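# Park in the empty bay between carton stacks

## Task

Drive into the open bay between the two carton stacks against the wall and stop there. The whole robot must sit inside the bay, with all of its parts kept within the outline of the base, and its front must face squarely out into the room. Neither stack may be knocked apart, and no carton may end up beyond its tape line on the floor. The robot must not tip over or finish leaning. The result only counts if it holds on its own, without the robot keeping it in place.

## Robot and tools

Robot: a wheeled base with two drive wheels and four free casters. A lifting column on it carries a head and two six-joint arms (left and right), each with a two-finger gripper. Shoulder height S = 0.90 m + column_m. Folded as at the start, the robot measures 0.73 m long, 0.62 m wide and S + 0.43 m tall. Its front edge is 0.40 m ahead of the column. For parking, keep the arms folded so nothing sticks out past the base.

Frames: the base frame sits on the floor under the column, midway between the wheels. x points forward, y to the left, z up. left_hand and right_hand are reported in this frame, at the point where the fingers meet. The odometry frame is the base frame as it stood when the scene began. base_odometry counts wheel rotation only, so wheel slip shows up as false travel. Heading is positive to the left, in -3.142 to 3.142.

execute_actions(actions, cameras): actions is a list holding one action or none. An empty list only reports the state and images. An action may contain:
- base: exactly one relative command, measured from where the base last reported itself. {"translate_m": d} drives straight by d metres, forward positive, range -3 to 3. {"rotate_rad": d} turns in place by d radians, counter-clockwise (left) positive, range -3.2 to 3.2. The base cannot move sideways.
- joints: one dictionary for the whole robot, keyed by joint name. Every value is an absolute target, not an offset. Names and ranges: column_m 0 to 0.8 m; head_tilt_rad -0.61 to 1.308 (positive tilts down); for each arm (left_/right_) joint1_rad -2.879 to 2.879, joint2_rad 0 to 3.141, joint3_rad 0 to 3.019, joint4_rad -1.692 to 1.57, joint5_rad -1.57 to 1.57, joint6_rad -2.094 to 2.094, and gripper_m 0 (closed) to 0.093 m, which is the fingertip gap.
- speeds: optional caps for this action only. translate_m 0.05 to 0.8 m/s, rotate_rad 0.1 to 1 rad/s. The defaults are the maximums. A base command needing more than 8.667 s at its cap is refused.
base and joints in one action start together. An unknown key or an out-of-range number makes the whole call refused, and nothing moves. No action runs longer than 15 s. cameras is a list drawn from cam_head_left, cam_head_right, cam_left_wrist, cam_right_wrist, nav_camera, or all. Omitting it, null or ["all"] returns every camera; [] returns none. The pictures line lists the images in order.

wait(seconds): 0 to 10 s with no new command. It returns the same report as an empty action.
zoom_image(camera, region): region is [x0, y0, x1, y1] in pixels of that camera's most recent image, at most 504 by 504. It gives an enlarged view, useful for reading tape lines and gaps.
read_manual(section): returns only the licence texts, with no motion.
finished_scene(scene): ends the given scene (1 or 2) and reports success. It is irreversible, so the parked state must already be stable.

Reading results: base_status and joint_status describe how the last accepted action ended.
- done: reached target. For the base this only means the wheels turned fully, even if they slipped.
- off_target: stopped short and may still be pushing.
- contact_stop: the base wheel stalled on an obstacle, or the column met resistance. The target is dropped.
- time_out: ran out of time, or the wheel motors were off.
After any move, the wheels hold wherever they stopped. Compare turned_by_wheels with turned_by_imu. A gap above about 4% of the turn and at least 0.05 rad means a collision or slip, and the odometry heading is off by about that amount. base_tilt gives forward and right lean in degrees, with a fixed error near 1 degree. A drop of 0.5 degrees or more in forward during a move means the robot is riding up backward. motor_effort lists left_wheel and right_wheel as percent of maximum, positive pushing forward. The bracketed number is the peak during the action. Readings outside the rest range, as flagged in on_its_own, suggest the base is pressing on something. on_its_own also lists targets still held without being commanded now. wheel_motors_off = 1 means the drive has cut the wheel motors.

Avoiding trouble:
- If the base stalls (contact_stop), back off 0.05 m before retrying or turning; repeating the same command stalls again.
- Pushing hard for about 3 s shuts both wheel motors off for 2 s. Meanwhile the base will not hold position and base commands time out.
- Do not shove cartons. Approach the bay slowly with a low translate_m speed, using nav_camera and the head cameras to check clearance on both sides.
- A common approach is to stop in front of the bay, turn so the rear faces it, and reverse in. The front then ends up pointing into the room.
- Leave the arms folded; moving them risks hitting the housing, the column or each other. Two arms colliding or pressing hard together can end the run.
- If a joint reports joint command not followed, move the joints it named back by 0.05 rad or more.
- Holding loads or pushing arms heats motors. A MOTOR HOT warning comes at 85 °C; at 100 °C that arm drops.
- Joint targets within about 0.03 rad of the current reading (0.08 for joints 2 and 3) may not move at all.
- Before finishing, confirm the robot is level, stationary, fully inside the bay and square to the wall, and that every carton is still behind its tape.

Each tool is called after ">>>" by a JSON object that holds its "method" and its "body", one argument or row to a line.

## Session

>>> {"method": "execute_actions", "body": {
  "actions": []
}}

Scene clock: 0.00 s.
Joint torques (N m, as the arm reports them, + toward a larger angle): no reading
base_odometry: x=+0.000 y=+0.000 heading=+0.000 (m, m, rad; odometry frame)
turned_by_wheels: +0.000 (rad since the last result)
turned_by_imu: +0.000 (rad since the last result)
base_tilt: forward=-0.1 right=+0.8 (deg)
base_status: not commanded
joint_positions: column_m=+0.555 head_tilt_rad=+0.859 left_joint1_rad=-1.573 left_joint2_rad=+0.843 left_joint3_rad=+0.424 left_joint4_rad=-0.941 left_joint5_rad=+0.047 left_joint6_rad=+0.100 left_gripper_m=+0.094 right_joint1_rad=+1.589 right_joint2_rad=+0.867 right_joint3_rad=+0.391 right_joint4_rad=-0.909 right_joint5_rad=+0.031 right_joint6_rad=+0.053 right_gripper_m=+0.094
joint_status: not commanded
wheel_motors_off: 0
motor_effort: left_wheel=+4 right_wheel=+1 (%)
left_hand: x=+0.1650 y=+0.2158 z=+1.2505 quat_wxyz=(+0.404, -0.037, -0.913, +0.043) (m; base frame)
right_hand: x=+0.1472 y=-0.2268 z=+1.2489 quat_wxyz=(+0.417, -0.010, -0.909, +0.020) (m; base frame)
pictures: cam_head_left, cam_head_right, cam_left_wrist, cam_right_wrist, nav_camera
Images, in order (width x height): cam_head_left 672x504, cam_head_right 672x504, cam_left_wrist 616x616, cam_right_wrist 616x616, nav_camera 672x504.

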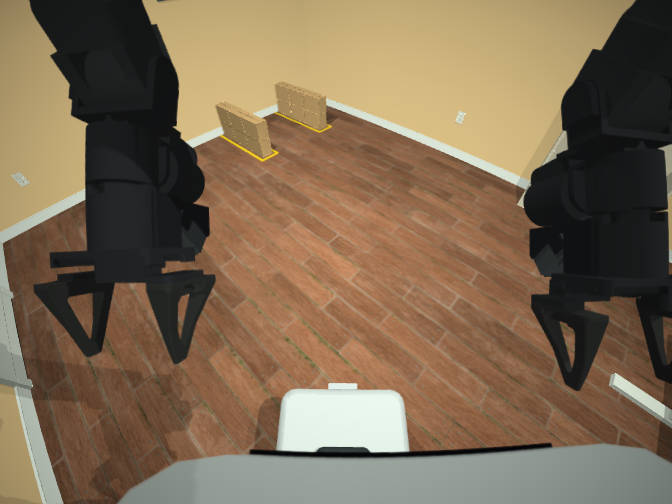

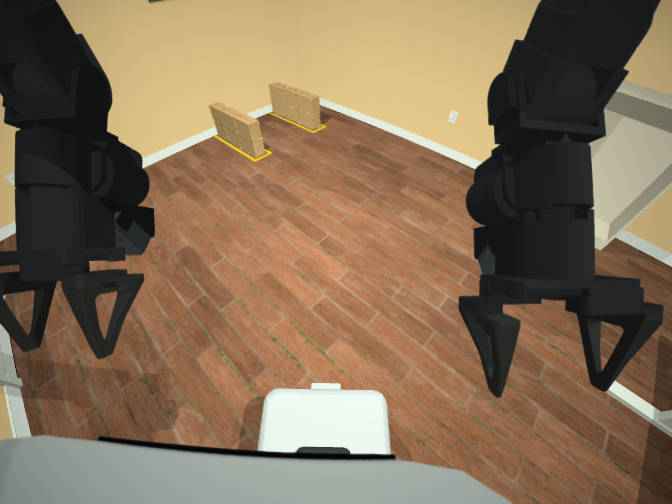

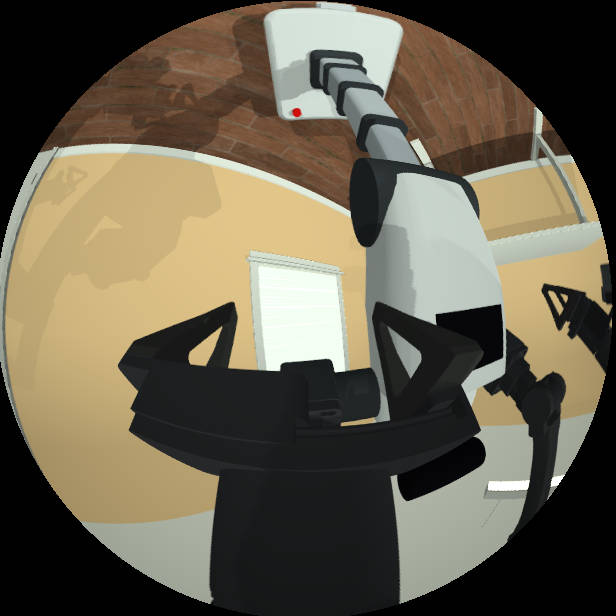

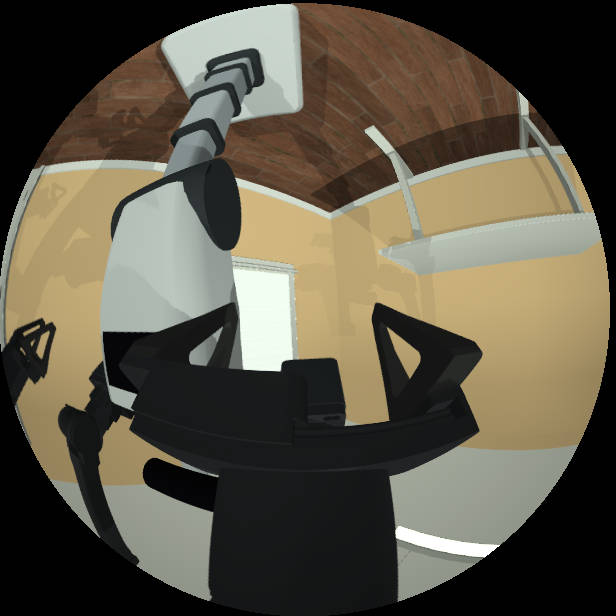

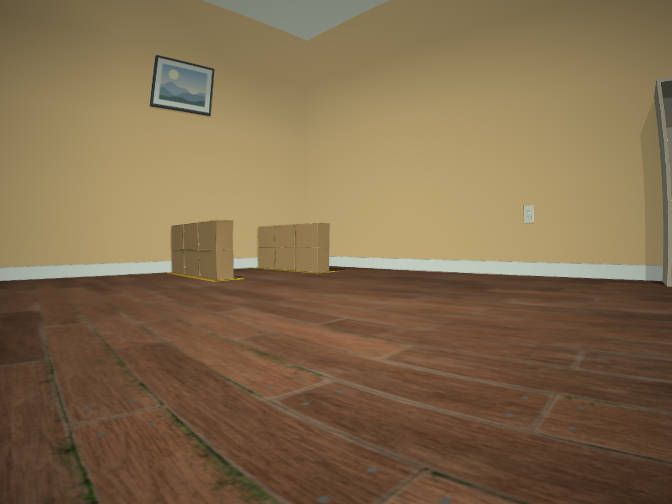

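>>> {"method": "execute_actions", "body": {
  "actions": [
    {"base":{"translate_m":1.0},"joints":{"head_tilt_rad":0.859}}
  ],
  "cameras": ["cam_head_left","nav_camera"]
}}

Scene clock: 3.77 s.
Joint torques (N m, as the arm reports them, + toward a larger angle): left_arm=[  1.11 -10.39  -0.56  -1.8   -0.17  -0.03] | right_arm=[-1.48 -6.82 -0.68 -1.91  0.1  -0.13]
base_odometry: x=+1.000 y=+0.000 heading=+0.000 (m, m, rad; odometry frame)
turned_by_wheels: +0.000 (rad since the last result)
turned_by_imu: +0.002 (rad since the last result)
base_tilt: forward=-0.1 right=+0.8 (deg)
base_status: done
joint_positions: column_m=+0.555 head_tilt_rad=+0.861 left_joint1_rad=-1.573 left_joint2_rad=+0.843 left_joint3_rad=+0.425 left_joint4_rad=-0.941 left_joint5_rad=+0.047 left_joint6_rad=+0.100 left_gripper_m=+0.094 right_joint1_rad=+1.589 right_joint2_rad=+0.867 right_joint3_rad=+0.392 right_joint4_rad=-0.909 right_joint5_rad=+0.031 right_joint6_rad=+0.053 right_gripper_m=+0.094
joint_status: all done
wheel_motors_off: 0
motor_effort: left_wheel=+1(46) right_wheel=+0(37) (%)
left_hand: x=+0.1654 y=+0.2158 z=+1.2504 quat_wxyz=(+0.404, -0.037, -0.913, +0.043) (m; base frame)
right_hand: x=+0.1476 y=-0.2268 z=+1.2488 quat_wxyz=(+0.416, -0.010, -0.909, +0.020) (m; base frame)
pictures: cam_head_left, nav_camera
Images, in order (width x height): cam_head_left 672x504, nav_camera 672x504.

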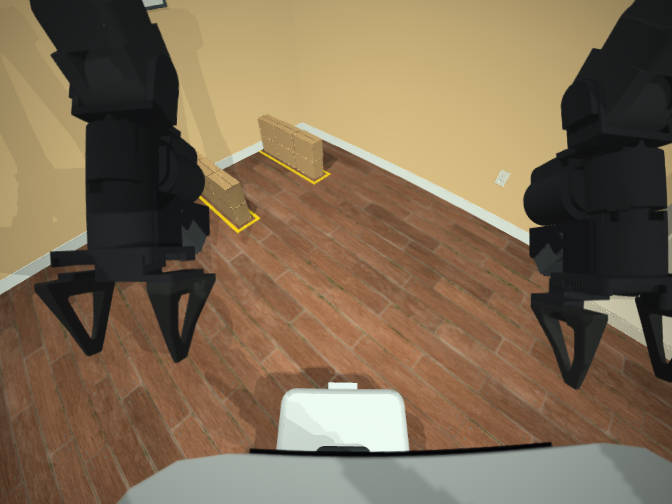

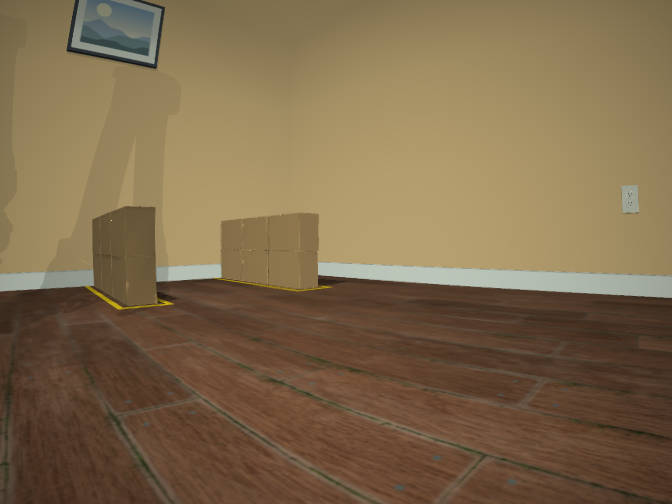

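>>> {"method": "execute_actions", "body": {
  "actions": [
    {"base":{"rotate_rad":-0.17}}
  ],
  "cameras": []
}}

>>> {"method": "execute_actions", "body": {
  "actions": [
    {"base":{"translate_m":1.5}}
  ],
  "cameras": []
}}

>>> {"method": "execute_actions", "body": {
  "actions": [
    {"base":{"rotate_rad":0.93}}
  ],
  "cameras": ["cam_head_left","nav_camera"]
}}

Scene clock: 5.57 s.
Joint torques (N m, as the arm reports them, + toward a larger angle): left_arm=[ 0.38 -8.92 -0.63 -1.54 -0.08 -0.01] | right_arm=[-1.44 -6.72 -0.74 -1.94  0.1  -0.13]
base_odometry: x=+1.000 y=+0.000 heading=-0.169 (m, m, rad; odometry frame)
turned_by_wheels: -0.169 (rad since the last result)
turned_by_imu: -0.168 (rad since the last result)
base_tilt: forward=-0.1 right=+0.8 (deg)
base_status: done
joint_positions: column_m=+0.555 head_tilt_rad=+0.861 left_joint1_rad=-1.573 left_joint2_rad=+0.843 left_joint3_rad=+0.425 left_joint4_rad=-0.941 left_joint5_rad=+0.047 left_joint6_rad=+0.100 left_gripper_m=+0.094 right_joint1_rad=+1.589 right_joint2_rad=+0.867 right_joint3_rad=+0.392 right_joint4_rad=-0.909 right_joint5_rad=+0.031 right_joint6_rad=+0.053 right_gripper_m=+0.094
joint_status: not commanded
wheel_motors_off: 0
motor_effort: left_wheel=+0(42) right_wheel=-2(38) (%)
left_hand: x=+0.1654 y=+0.2158 z=+1.2504 quat_wxyz=(+0.404, -0.037, -0.913, +0.043) (m; base frame)
right_hand: x=+0.1476 y=-0.2268 z=+1.2488 quat_wxyz=(+0.416, -0.010, -0.909, +0.020) (m; base frame)
pictures: none
No camera images: the call's "cameras" was empty. Leave "cameras" out to get every camera's image.

Scene clock: 9.70 s.
Joint torques (N m, as the arm reports them, + toward a larger angle): left_arm=[ 0.43 -8.98 -0.25 -1.56 -0.11  0.03] | right_arm=[-1.48 -6.66 -0.47 -1.92  0.1  -0.13]
base_odometry: x=+2.479 y=-0.252 heading=-0.169 (m, m, rad; odometry frame)
turned_by_wheels: -0.001 (rad since the last result)
turned_by_imu: +0.002 (rad since the last result)
base_tilt: forward=-0.1 right=+0.7 (deg)
base_status: done
joint_positions: column_m=+0.555 head_tilt_rad=+0.861 left_joint1_rad=-1.573 left_joint2_rad=+0.843 left_joint3_rad=+0.425 left_joint4_rad=-0.941 left_joint5_rad=+0.047 left_joint6_rad=+0.100 left_gripper_m=+0.094 right_joint1_rad=+1.589 right_joint2_rad=+0.867 right_joint3_rad=+0.391 right_joint4_rad=-0.909 right_joint5_rad=+0.031 right_joint6_rad=+0.053 right_gripper_m=+0.094
joint_status: not commanded
wheel_motors_off: 0
motor_effort: left_wheel=-2(52) right_wheel=+1(39) (%)
left_hand: x=+0.1652 y=+0.2158 z=+1.2504 quat_wxyz=(+0.404, -0.037, -0.913, +0.043) (m; base frame)
right_hand: x=+0.1474 y=-0.2268 z=+1.2489 quat_wxyz=(+0.417, -0.010, -0.909, +0.020) (m; base frame)
pictures: none
No camera images: the call's "cameras" was empty. Leave "cameras" out to get every camera's image.

Scene clock: 11.93 s.
Joint torques (N m, as the arm reports them, + toward a larger angle): left_arm=[ 0.42 -9.29 -0.65 -1.38 -0.08 -0.03] | right_arm=[-1.5  -6.58 -0.65 -1.86  0.1  -0.13]
base_odometry: x=+2.479 y=-0.252 heading=+0.760 (m, m, rad; odometry frame)
turned_by_wheels: +0.929 (rad since the last result)
turned_by_imu: +0.932 (rad since the last result)
base_tilt: forward=+0.0 right=+0.8 (deg)
base_status: done
joint_positions: column_m=+0.555 head_tilt_rad=+0.861 left_joint1_rad=-1.573 left_joint2_rad=+0.843 left_joint3_rad=+0.425 left_joint4_rad=-0.941 left_joint5_rad=+0.047 left_joint6_rad=+0.100 left_gripper_m=+0.094 right_joint1_rad=+1.589 right_joint2_rad=+0.867 right_joint3_rad=+0.391 right_joint4_rad=-0.909 right_joint5_rad=+0.031 right_joint6_rad=+0.053 right_gripper_m=+0.094
joint_status: not commanded
wheel_motors_off: 0
motor_effort: left_wheel=+0(53) right_wheel=+0(29) (%)
left_hand: x=+0.1652 y=+0.2158 z=+1.2504 quat_wxyz=(+0.404, -0.037, -0.913, +0.043) (m; base frame)
right_hand: x=+0.1474 y=-0.2268 z=+1.2489 quat_wxyz=(+0.417, -0.010, -0.909, +0.020) (m; base frame)
pictures: cam_head_left, nav_camera
Images, in order (width x height): cam_head_left 672x504, nav_camera 672x504.

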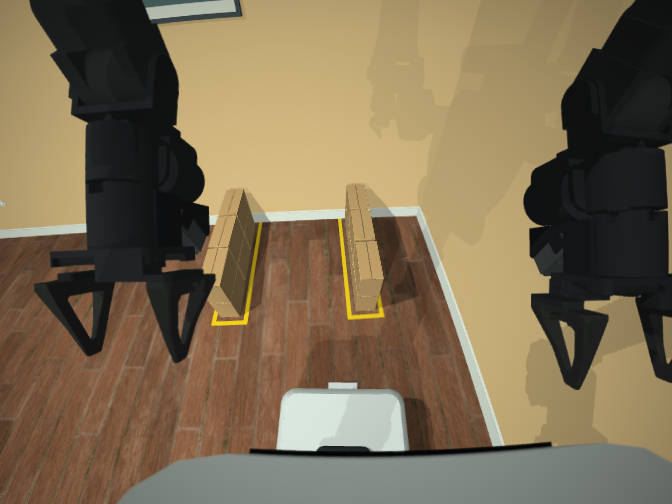

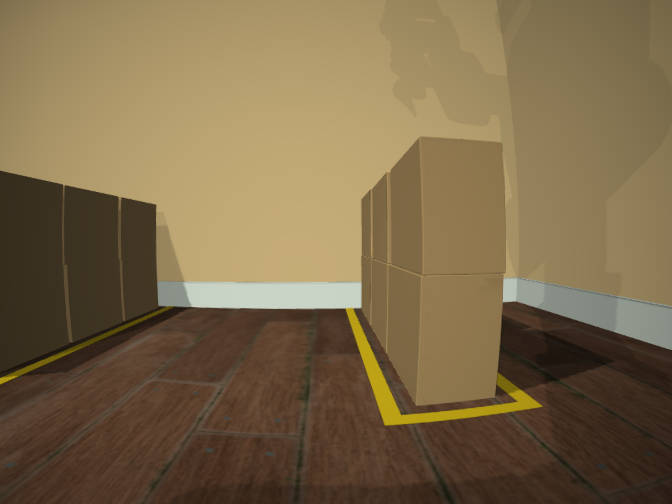

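>>> {"method": "execute_actions", "body": {
  "actions": [
    {"base":{"rotate_rad":1.63}}
  ],
  "cameras": []
}}

>>> {"method": "execute_actions", "body": {
  "actions": [
    {"base":{"translate_m":0.2}}
  ],
  "cameras": []
}}

>>> {"method": "execute_actions", "body": {
  "actions": [
    {"base":{"rotate_rad":-1.57}}
  ],
  "cameras": ["cam_head_left","cam_head_right","nav_camera"]
}}

Scene clock: 15.43 s.
Joint torques (N m, as the arm reports them, + toward a larger angle): left_arm=[ 0.39 -9.34 -0.79 -1.47 -0.06 -0.02] | right_arm=[-1.44 -6.59 -0.63 -1.89  0.1  -0.13]
base_odometry: x=+2.479 y=-0.252 heading=+2.390 (m, m, rad; odometry frame)
turned_by_wheels: +1.629 (rad since the last result)
turned_by_imu: +1.639 (rad since the last result)
base_tilt: forward=+0.0 right=+0.7 (deg)
base_status: done
joint_positions: column_m=+0.555 head_tilt_rad=+0.861 left_joint1_rad=-1.573 left_joint2_rad=+0.843 left_joint3_rad=+0.425 left_joint4_rad=-0.941 left_joint5_rad=+0.047 left_joint6_rad=+0.100 left_gripper_m=+0.094 right_joint1_rad=+1.589 right_joint2_rad=+0.867 right_joint3_rad=+0.391 right_joint4_rad=-0.909 right_joint5_rad=+0.031 right_joint6_rad=+0.053 right_gripper_m=+0.094
joint_status: not commanded
wheel_motors_off: 0
motor_effort: left_wheel=-2(34) right_wheel=+0(25) (%)
left_hand: x=+0.1652 y=+0.2158 z=+1.2504 quat_wxyz=(+0.404, -0.037, -0.913, +0.043) (m; base frame)
right_hand: x=+0.1474 y=-0.2268 z=+1.2489 quat_wxyz=(+0.417, -0.010, -0.909, +0.020) (m; base frame)
pictures: none
No camera images: the call's "cameras" was empty. Leave "cameras" out to get every camera's image.

Scene clock: 17.23 s.
Joint torques (N m, as the arm reports them, + toward a larger angle): left_arm=[  0.76 -10.08  -0.41  -1.57  -0.03  -0.01] | right_arm=[-1.49 -6.32 -0.56 -1.92  0.1  -0.13]
base_odometry: x=+2.333 y=-0.116 heading=+2.390 (m, m, rad; odometry frame)
turned_by_wheels: +0.001 (rad since the last result)
turned_by_imu: +0.001 (rad since the last result)
base_tilt: forward=+0.0 right=+0.8 (deg)
base_status: done
joint_positions: column_m=+0.555 head_tilt_rad=+0.861 left_joint1_rad=-1.573 left_joint2_rad=+0.843 left_joint3_rad=+0.425 left_joint4_rad=-0.941 left_joint5_rad=+0.047 left_joint6_rad=+0.100 left_gripper_m=+0.094 right_joint1_rad=+1.589 right_joint2_rad=+0.867 right_joint3_rad=+0.392 right_joint4_rad=-0.909 right_joint5_rad=+0.031 right_joint6_rad=+0.053 right_gripper_m=+0.094
joint_status: not commanded
wheel_motors_off: 0
motor_effort: left_wheel=+1(53) right_wheel=-1(44) (%)
left_hand: x=+0.1657 y=+0.2158 z=+1.2503 quat_wxyz=(+0.404, -0.037, -0.913, +0.043) (m; base frame)
right_hand: x=+0.1478 y=-0.2268 z=+1.2487 quat_wxyz=(+0.416, -0.010, -0.909, +0.020) (m; base frame)
pictures: none
No camera images: the call's "cameras" was empty. Leave "cameras" out to get every camera's image.

Scene clock: 20.10 s.
Joint torques (N m, as the arm reports them, + toward a larger angle): left_arm=[ 0.45 -9.44 -0.69 -1.69 -0.1   0.  ] | right_arm=[-1.49 -6.59 -0.66 -1.91  0.1  -0.13]
base_odometry: x=+2.333 y=-0.116 heading=+0.821 (m, m, rad; odometry frame)
turned_by_wheels: -1.570 (rad since the last result)
turned_by_imu: -1.575 (rad since the last result)
base_tilt: forward=+0.0 right=+0.8 (deg)
base_status: done
joint_positions: column_m=+0.555 head_tilt_rad=+0.861 left_joint1_rad=-1.573 left_joint2_rad=+0.843 left_joint3_rad=+0.425 left_joint4_rad=-0.941 left_joint5_rad=+0.047 left_joint6_rad=+0.100 left_gripper_m=+0.094 right_joint1_rad=+1.589 right_joint2_rad=+0.867 right_joint3_rad=+0.392 right_joint4_rad=-0.909 right_joint5_rad=+0.031 right_joint6_rad=+0.053 right_gripper_m=+0.094
joint_status: not commanded
wheel_motors_off: 0
motor_effort: left_wheel=+1(40) right_wheel=-1(38) (%)
left_hand: x=+0.1654 y=+0.2158 z=+1.2504 quat_wxyz=(+0.404, -0.037, -0.913, +0.043) (m; base frame)
right_hand: x=+0.1478 y=-0.2268 z=+1.2487 quat_wxyz=(+0.416, -0.010, -0.909, +0.020) (m; base frame)
pictures: cam_head_left, cam_head_right, nav_camera
Images, in order (width x height): cam_head_left 672x504, cam_head_right 672x504, nav_camera 672x504.

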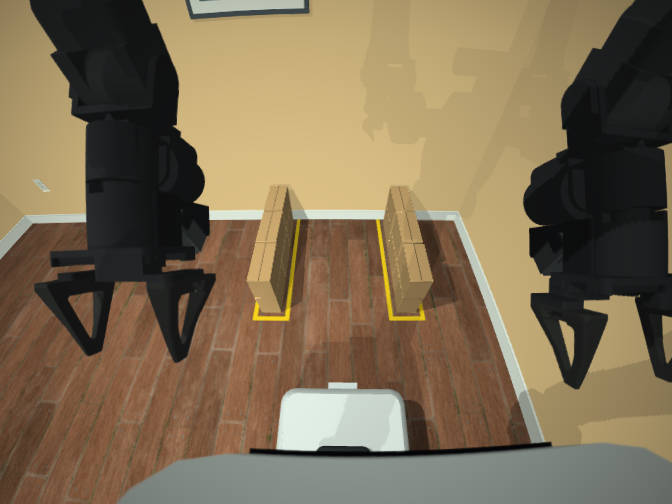

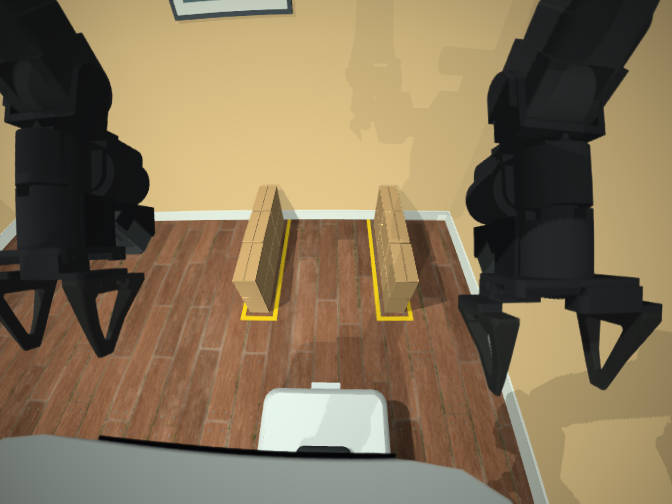

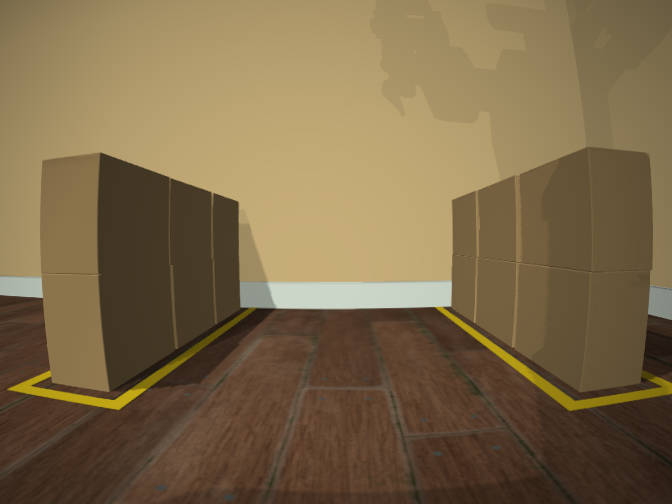

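>>> {"method": "execute_actions", "body": {
  "actions": [
    {"base":{"rotate_rad":3.13}}
  ],
  "cameras": []
}}

>>> {"method": "execute_actions", "body": {
  "actions": [
    {"base":{"translate_m":-0.8},"speeds":{"translate_m":0.4},"joints":{"head_tilt_rad":1.2}}
  ],
  "cameras": ["cam_head_left","cam_left_wrist","cam_right_wrist"]
}}

Scene clock: 24.93 s.
Joint torques (N m, as the arm reports them, + toward a larger angle): left_arm=[-0.26 -9.46 -0.88 -1.73 -0.07 -0.03] | right_arm=[-1.58 -6.58 -0.68 -1.91  0.1  -0.13]
base_odometry: x=+2.333 y=-0.116 heading=-2.333 (m, m, rad; odometry frame)
turned_by_wheels: +3.129 (rad since the last result)
turned_by_imu: +3.142 (rad since the last result)
base_tilt: forward=-0.1 right=+0.8 (deg)
base_status: done
joint_positions: column_m=+0.555 head_tilt_rad=+0.861 left_joint1_rad=-1.573 left_joint2_rad=+0.843 left_joint3_rad=+0.425 left_joint4_rad=-0.941 left_joint5_rad=+0.047 left_joint6_rad=+0.100 left_gripper_m=+0.094 right_joint1_rad=+1.589 right_joint2_rad=+0.867 right_joint3_rad=+0.392 right_joint4_rad=-0.909 right_joint5_rad=+0.031 right_joint6_rad=+0.053 right_gripper_m=+0.094
joint_status: not commanded
wheel_motors_off: 0
motor_effort: left_wheel=+1(43) right_wheel=+0(28) (%)
left_hand: x=+0.1654 y=+0.2158 z=+1.2504 quat_wxyz=(+0.404, -0.037, -0.913, +0.043) (m; base frame)
right_hand: x=+0.1478 y=-0.2268 z=+1.2487 quat_wxyz=(+0.416, -0.010, -0.909, +0.020) (m; base frame)
pictures: none
No camera images: the call's "cameras" was empty. Leave "cameras" out to get every camera's image.

Scene clock: 28.40 s.
Joint torques (N m, as the arm reports them, + toward a larger angle): left_arm=[ 0.94 -9.   -0.25 -1.74 -0.07 -0.03] | right_arm=[-1.46 -6.26 -0.59 -1.93  0.1  -0.13]
base_odometry: x=+2.885 y=+0.463 heading=-2.333 (m, m, rad; odometry frame)
turned_by_wheels: +0.000 (rad since the last result)
turned_by_imu: +0.000 (rad since the last result)
base_tilt: forward=-0.1 right=+0.8 (deg)
base_status: done
joint_positions: column_m=+0.555 head_tilt_rad=+1.198 left_joint1_rad=-1.573 left_joint2_rad=+0.843 left_joint3_rad=+0.422 left_joint4_rad=-0.941 left_joint5_rad=+0.047 left_joint6_rad=+0.100 left_gripper_m=+0.094 right_joint1_rad=+1.589 right_joint2_rad=+0.867 right_joint3_rad=+0.389 right_joint4_rad=-0.909 right_joint5_rad=+0.031 right_joint6_rad=+0.053 right_gripper_m=+0.094
joint_status: all done
wheel_motors_off: 0
motor_effort: left_wheel=+0(59) right_wheel=-1(39) (%)
left_hand: x=+0.1638 y=+0.2159 z=+1.2508 quat_wxyz=(+0.405, -0.037, -0.912, +0.043) (m; base frame)
right_hand: x=+0.1461 y=-0.2268 z=+1.2493 quat_wxyz=(+0.418, -0.010, -0.908, +0.020) (m; base frame)
pictures: cam_head_left, cam_left_wrist, cam_right_wrist
Images, in order (width x height): cam_head_left 672x504, cam_left_wrist 616x616, cam_right_wrist 616x616.

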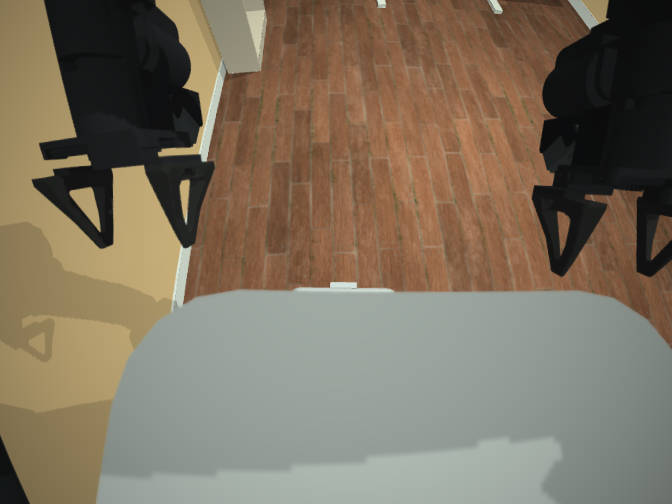

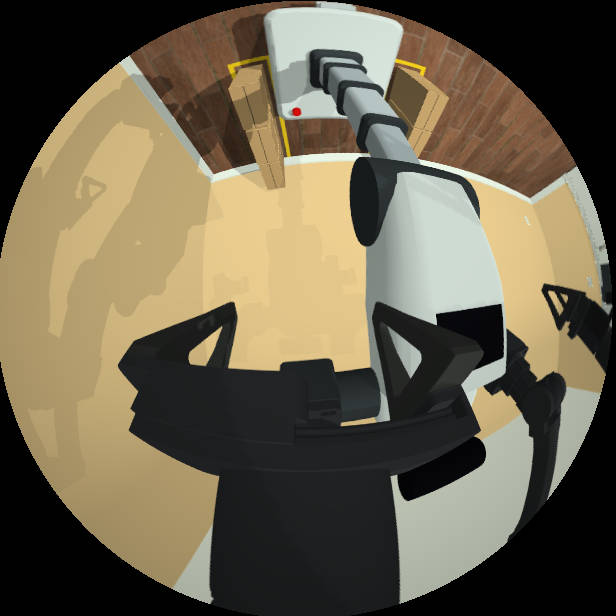

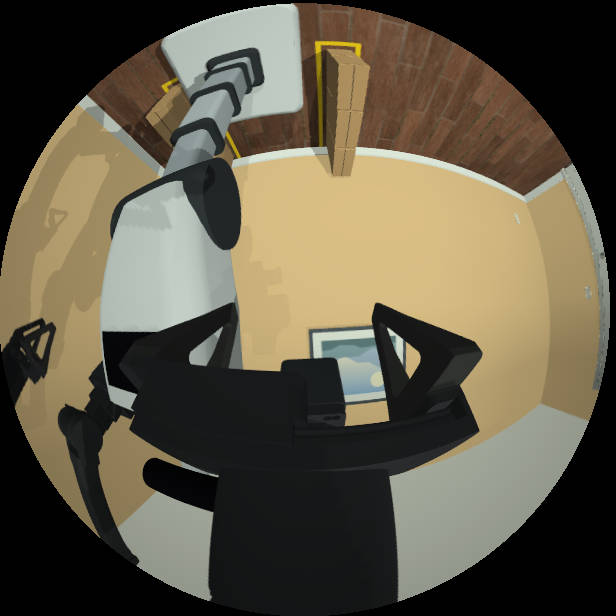

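>>> {"method": "execute_actions", "body": {
  "actions": [
    {"base":{"translate_m":-0.6},"speeds":{"translate_m":0.3}}
  ]
}}

Scene clock: 31.63 s.
Joint torques (N m, as the arm reports them, + toward a larger angle): left_arm=[ 0.15 -8.48 -0.86 -1.41 -0.06  0.02] | right_arm=[-1.39 -6.55 -0.7  -1.73  0.12 -0.13]
base_odometry: x=+3.299 y=+0.896 heading=-2.333 (m, m, rad; odometry frame)
turned_by_wheels: +0.000 (rad since the last result)
turned_by_imu: +0.045 (rad since the last result)
base_tilt: forward=-0.1 right=+0.8 (deg)
base_status: done
joint_positions: column_m=+0.555 head_tilt_rad=+1.203 left_joint1_rad=-1.576 left_joint2_rad=+0.840 left_joint3_rad=+0.424 left_joint4_rad=-0.944 left_joint5_rad=+0.047 left_joint6_rad=+0.100 left_gripper_m=+0.094 right_joint1_rad=+1.588 right_joint2_rad=+0.864 right_joint3_rad=+0.394 right_joint4_rad=-0.911 right_joint5_rad=+0.030 right_joint6_rad=+0.053 right_gripper_m=+0.094
joint_status: not commanded
wheel_motors_off: 0
motor_effort: left_wheel=+0(100) right_wheel=+0(88) (%)
left_hand: x=+0.1653 y=+0.2153 z=+1.2512 quat_wxyz=(+0.404, -0.038, -0.913, +0.043) (m; base frame)
right_hand: x=+0.1490 y=-0.2269 z=+1.2489 quat_wxyz=(+0.415, -0.011, -0.909, +0.020) (m; base frame)
pictures: cam_head_left, cam_head_right, cam_left_wrist, cam_right_wrist, nav_camera
Images, in order (width x height): cam_head_left 672x504, cam_head_right 672x504, cam_left_wrist 616x616, cam_right_wrist 616x616, nav_camera 672x504.

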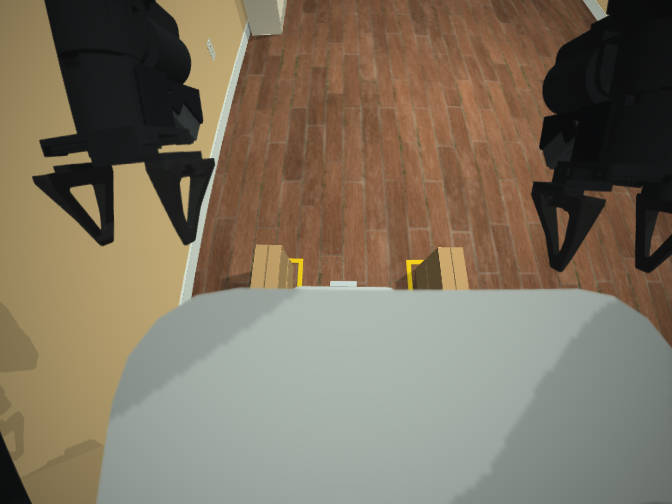

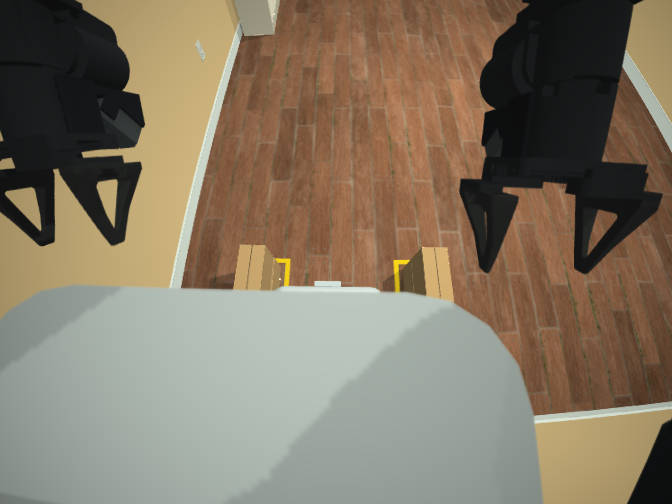

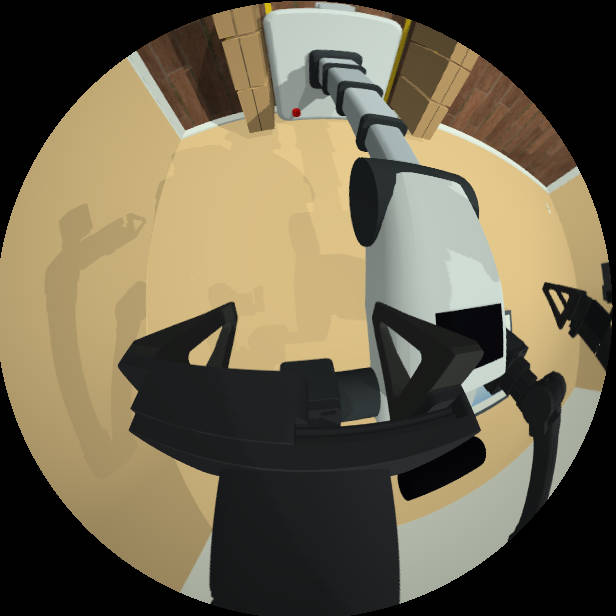

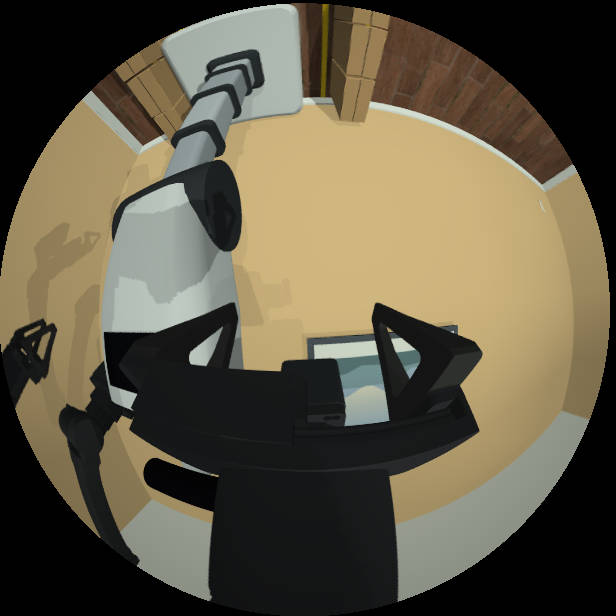

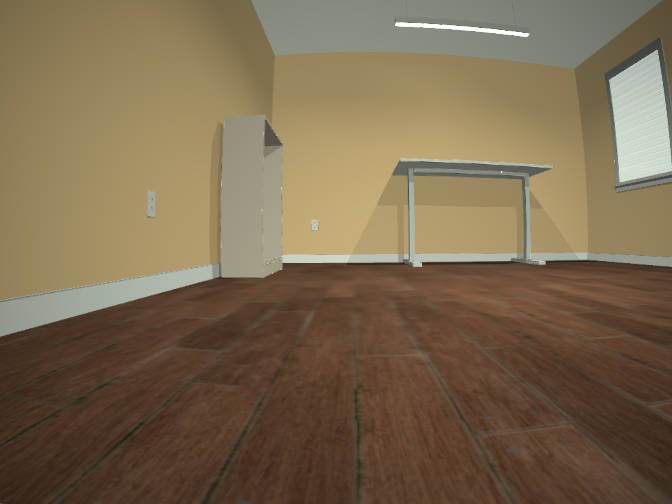

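>>> {"method": "execute_actions", "body": {
  "actions": [
    {"base":{"translate_m":0.03},"speeds":{"translate_m":0.1}}
  ],
  "cameras": []
}}

>>> {"method": "execute_actions", "body": {
  "actions": [
    {"base":{"rotate_rad":-0.045},"speeds":{"rotate_rad":0.2}}
  ],
  "cameras": ["cam_head_left","nav_camera","cam_left_wrist","cam_right_wrist"]
}}

Scene clock: 33.03 s.
Joint torques (N m, as the arm reports them, + toward a larger angle): left_arm=[ 0.36 -8.46 -0.23 -1.68 -0.08  0.  ] | right_arm=[-1.34 -6.69 -0.61 -1.8   0.11 -0.13]
base_odometry: x=+3.278 y=+0.875 heading=-2.333 (m, m, rad; odometry frame)
turned_by_wheels: +0.000 (rad since the last result)
turned_by_imu: +0.000 (rad since the last result)
base_tilt: forward=-0.1 right=+0.7 (deg)
base_status: done
joint_positions: column_m=+0.555 head_tilt_rad=+1.203 left_joint1_rad=-1.576 left_joint2_rad=+0.840 left_joint3_rad=+0.424 left_joint4_rad=-0.944 left_joint5_rad=+0.047 left_joint6_rad=+0.100 left_gripper_m=+0.094 right_joint1_rad=+1.588 right_joint2_rad=+0.864 right_joint3_rad=+0.391 right_joint4_rad=-0.911 right_joint5_rad=+0.030 right_joint6_rad=+0.053 right_gripper_m=+0.094
joint_status: not commanded
wheel_motors_off: 0
motor_effort: left_wheel=+1(35) right_wheel=+1(29) (%)
left_hand: x=+0.1649 y=+0.2153 z=+1.2513 quat_wxyz=(+0.404, -0.038, -0.913, +0.043) (m; base frame)
right_hand: x=+0.1475 y=-0.2269 z=+1.2493 quat_wxyz=(+0.416, -0.011, -0.909, +0.020) (m; base frame)
pictures: none
No camera images: the call's "cameras" was empty. Leave "cameras" out to get every camera's image.

Scene clock: 33.83 s.
Joint torques (N m, as the arm reports them, + toward a larger angle): left_arm=[ 0.6  -9.23 -0.62 -1.73 -0.15 -0.01] | right_arm=[-1.37 -6.21 -0.6  -1.81  0.12 -0.13]
base_odometry: x=+3.278 y=+0.875 heading=-2.376 (m, m, rad; odometry frame)
turned_by_wheels: -0.043 (rad since the last result)
turned_by_imu: -0.043 (rad since the last result)
base_tilt: forward=+0.0 right=+0.8 (deg)
base_status: done
joint_positions: column_m=+0.555 head_tilt_rad=+1.203 left_joint1_rad=-1.576 left_joint2_rad=+0.840 left_joint3_rad=+0.424 left_joint4_rad=-0.944 left_joint5_rad=+0.047 left_joint6_rad=+0.100 left_gripper_m=+0.094 right_joint1_rad=+1.588 right_joint2_rad=+0.864 right_joint3_rad=+0.391 right_joint4_rad=-0.911 right_joint5_rad=+0.030 right_joint6_rad=+0.053 right_gripper_m=+0.094
joint_status: not commanded
wheel_motors_off: 0
motor_effort: left_wheel=+1(44) right_wheel=-1(31) (%)
left_hand: x=+0.1649 y=+0.2153 z=+1.2513 quat_wxyz=(+0.404, -0.038, -0.913, +0.043) (m; base frame)
right_hand: x=+0.1475 y=-0.2269 z=+1.2493 quat_wxyz=(+0.416, -0.011, -0.909, +0.020) (m; base frame)
pictures: cam_head_left, cam_left_wrist, cam_right_wrist, nav_camera
Images, in order (width x height): cam_head_left 672x504, cam_left_wrist 616x616, cam_right_wrist 616x616, nav_camera 672x504.

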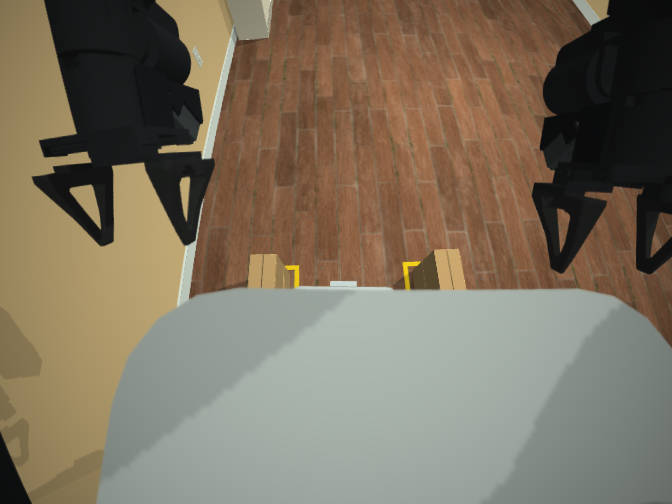

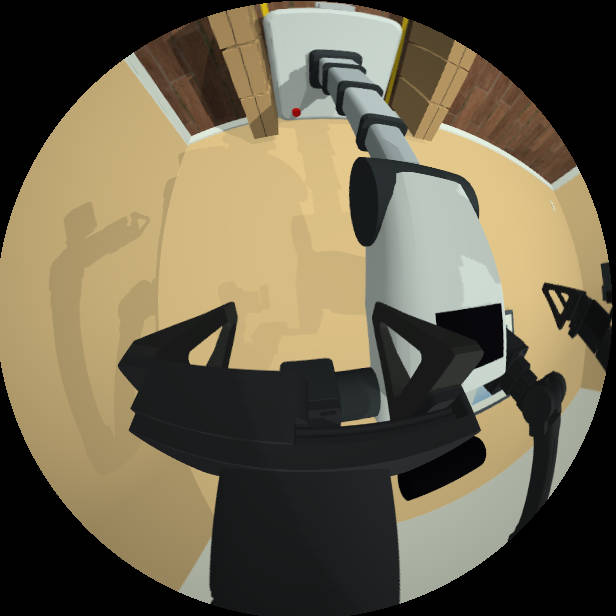

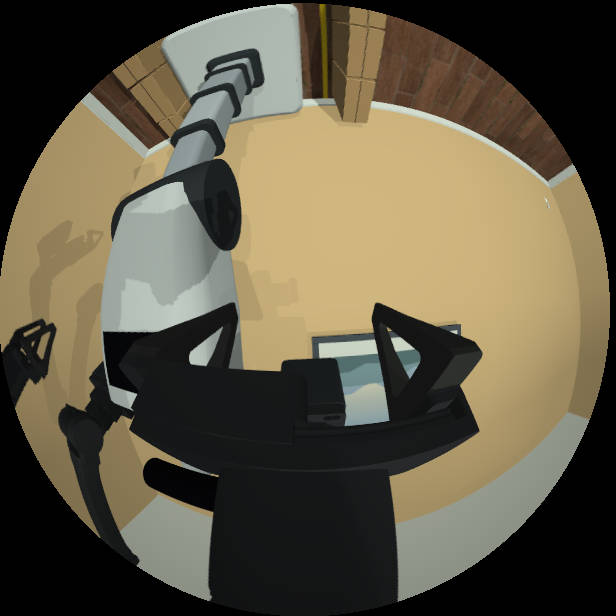

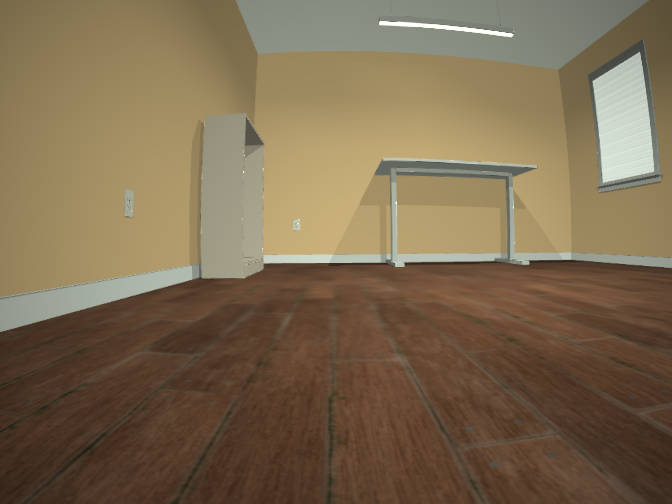

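>>> {"method": "execute_actions", "body": {
  "actions": [
    {"base":{"rotate_rad":0.028},"speeds":{"rotate_rad":0.2}}
  ],
  "cameras": ["cam_head_left","nav_camera"]
}}

Scene clock: 34.83 s.
Joint torques (N m, as the arm reports them, + toward a larger angle): left_arm=[ 0.88 -7.84 -0.45 -1.48 -0.01 -0.01] | right_arm=[-1.38 -6.62 -0.59 -1.82  0.12 -0.13]
base_odometry: x=+3.278 y=+0.875 heading=-2.349 (m, m, rad; odometry frame)
turned_by_wheels: +0.027 (rad since the last result)
turned_by_imu: +0.027 (rad since the last result)
base_tilt: forward=-0.1 right=+0.8 (deg)
base_status: done
joint_positions: column_m=+0.555 head_tilt_rad=+1.203 left_joint1_rad=-1.576 left_joint2_rad=+0.840 left_joint3_rad=+0.424 left_joint4_rad=-0.944 left_joint5_rad=+0.047 left_joint6_rad=+0.100 left_gripper_m=+0.094 right_joint1_rad=+1.588 right_joint2_rad=+0.864 right_joint3_rad=+0.391 right_joint4_rad=-0.911 right_joint5_rad=+0.030 right_joint6_rad=+0.053 right_gripper_m=+0.094
joint_status: not commanded
wheel_motors_off: 0
motor_effort: left_wheel=-3(40) right_wheel=+1(22) (%)
left_hand: x=+0.1649 y=+0.2153 z=+1.2513 quat_wxyz=(+0.404, -0.038, -0.913, +0.043) (m; base frame)
right_hand: x=+0.1475 y=-0.2269 z=+1.2493 quat_wxyz=(+0.416, -0.011, -0.909, +0.020) (m; base frame)
pictures: cam_head_left, nav_camera
Images, in order (width x height): cam_head_left 672x504, nav_camera 672x504.

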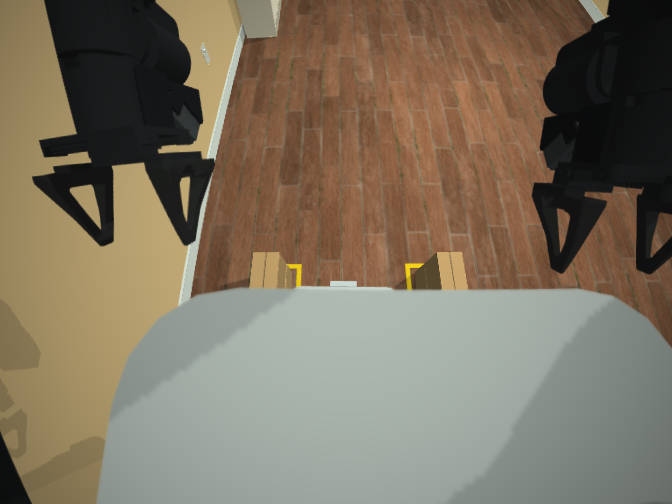

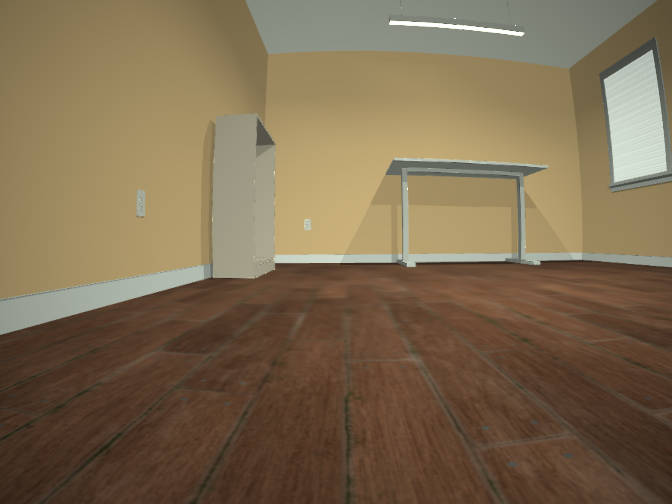

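>>> {"method": "finished_scene", "body": {
  "scene": 1
}}

The scene is finished: the task was done.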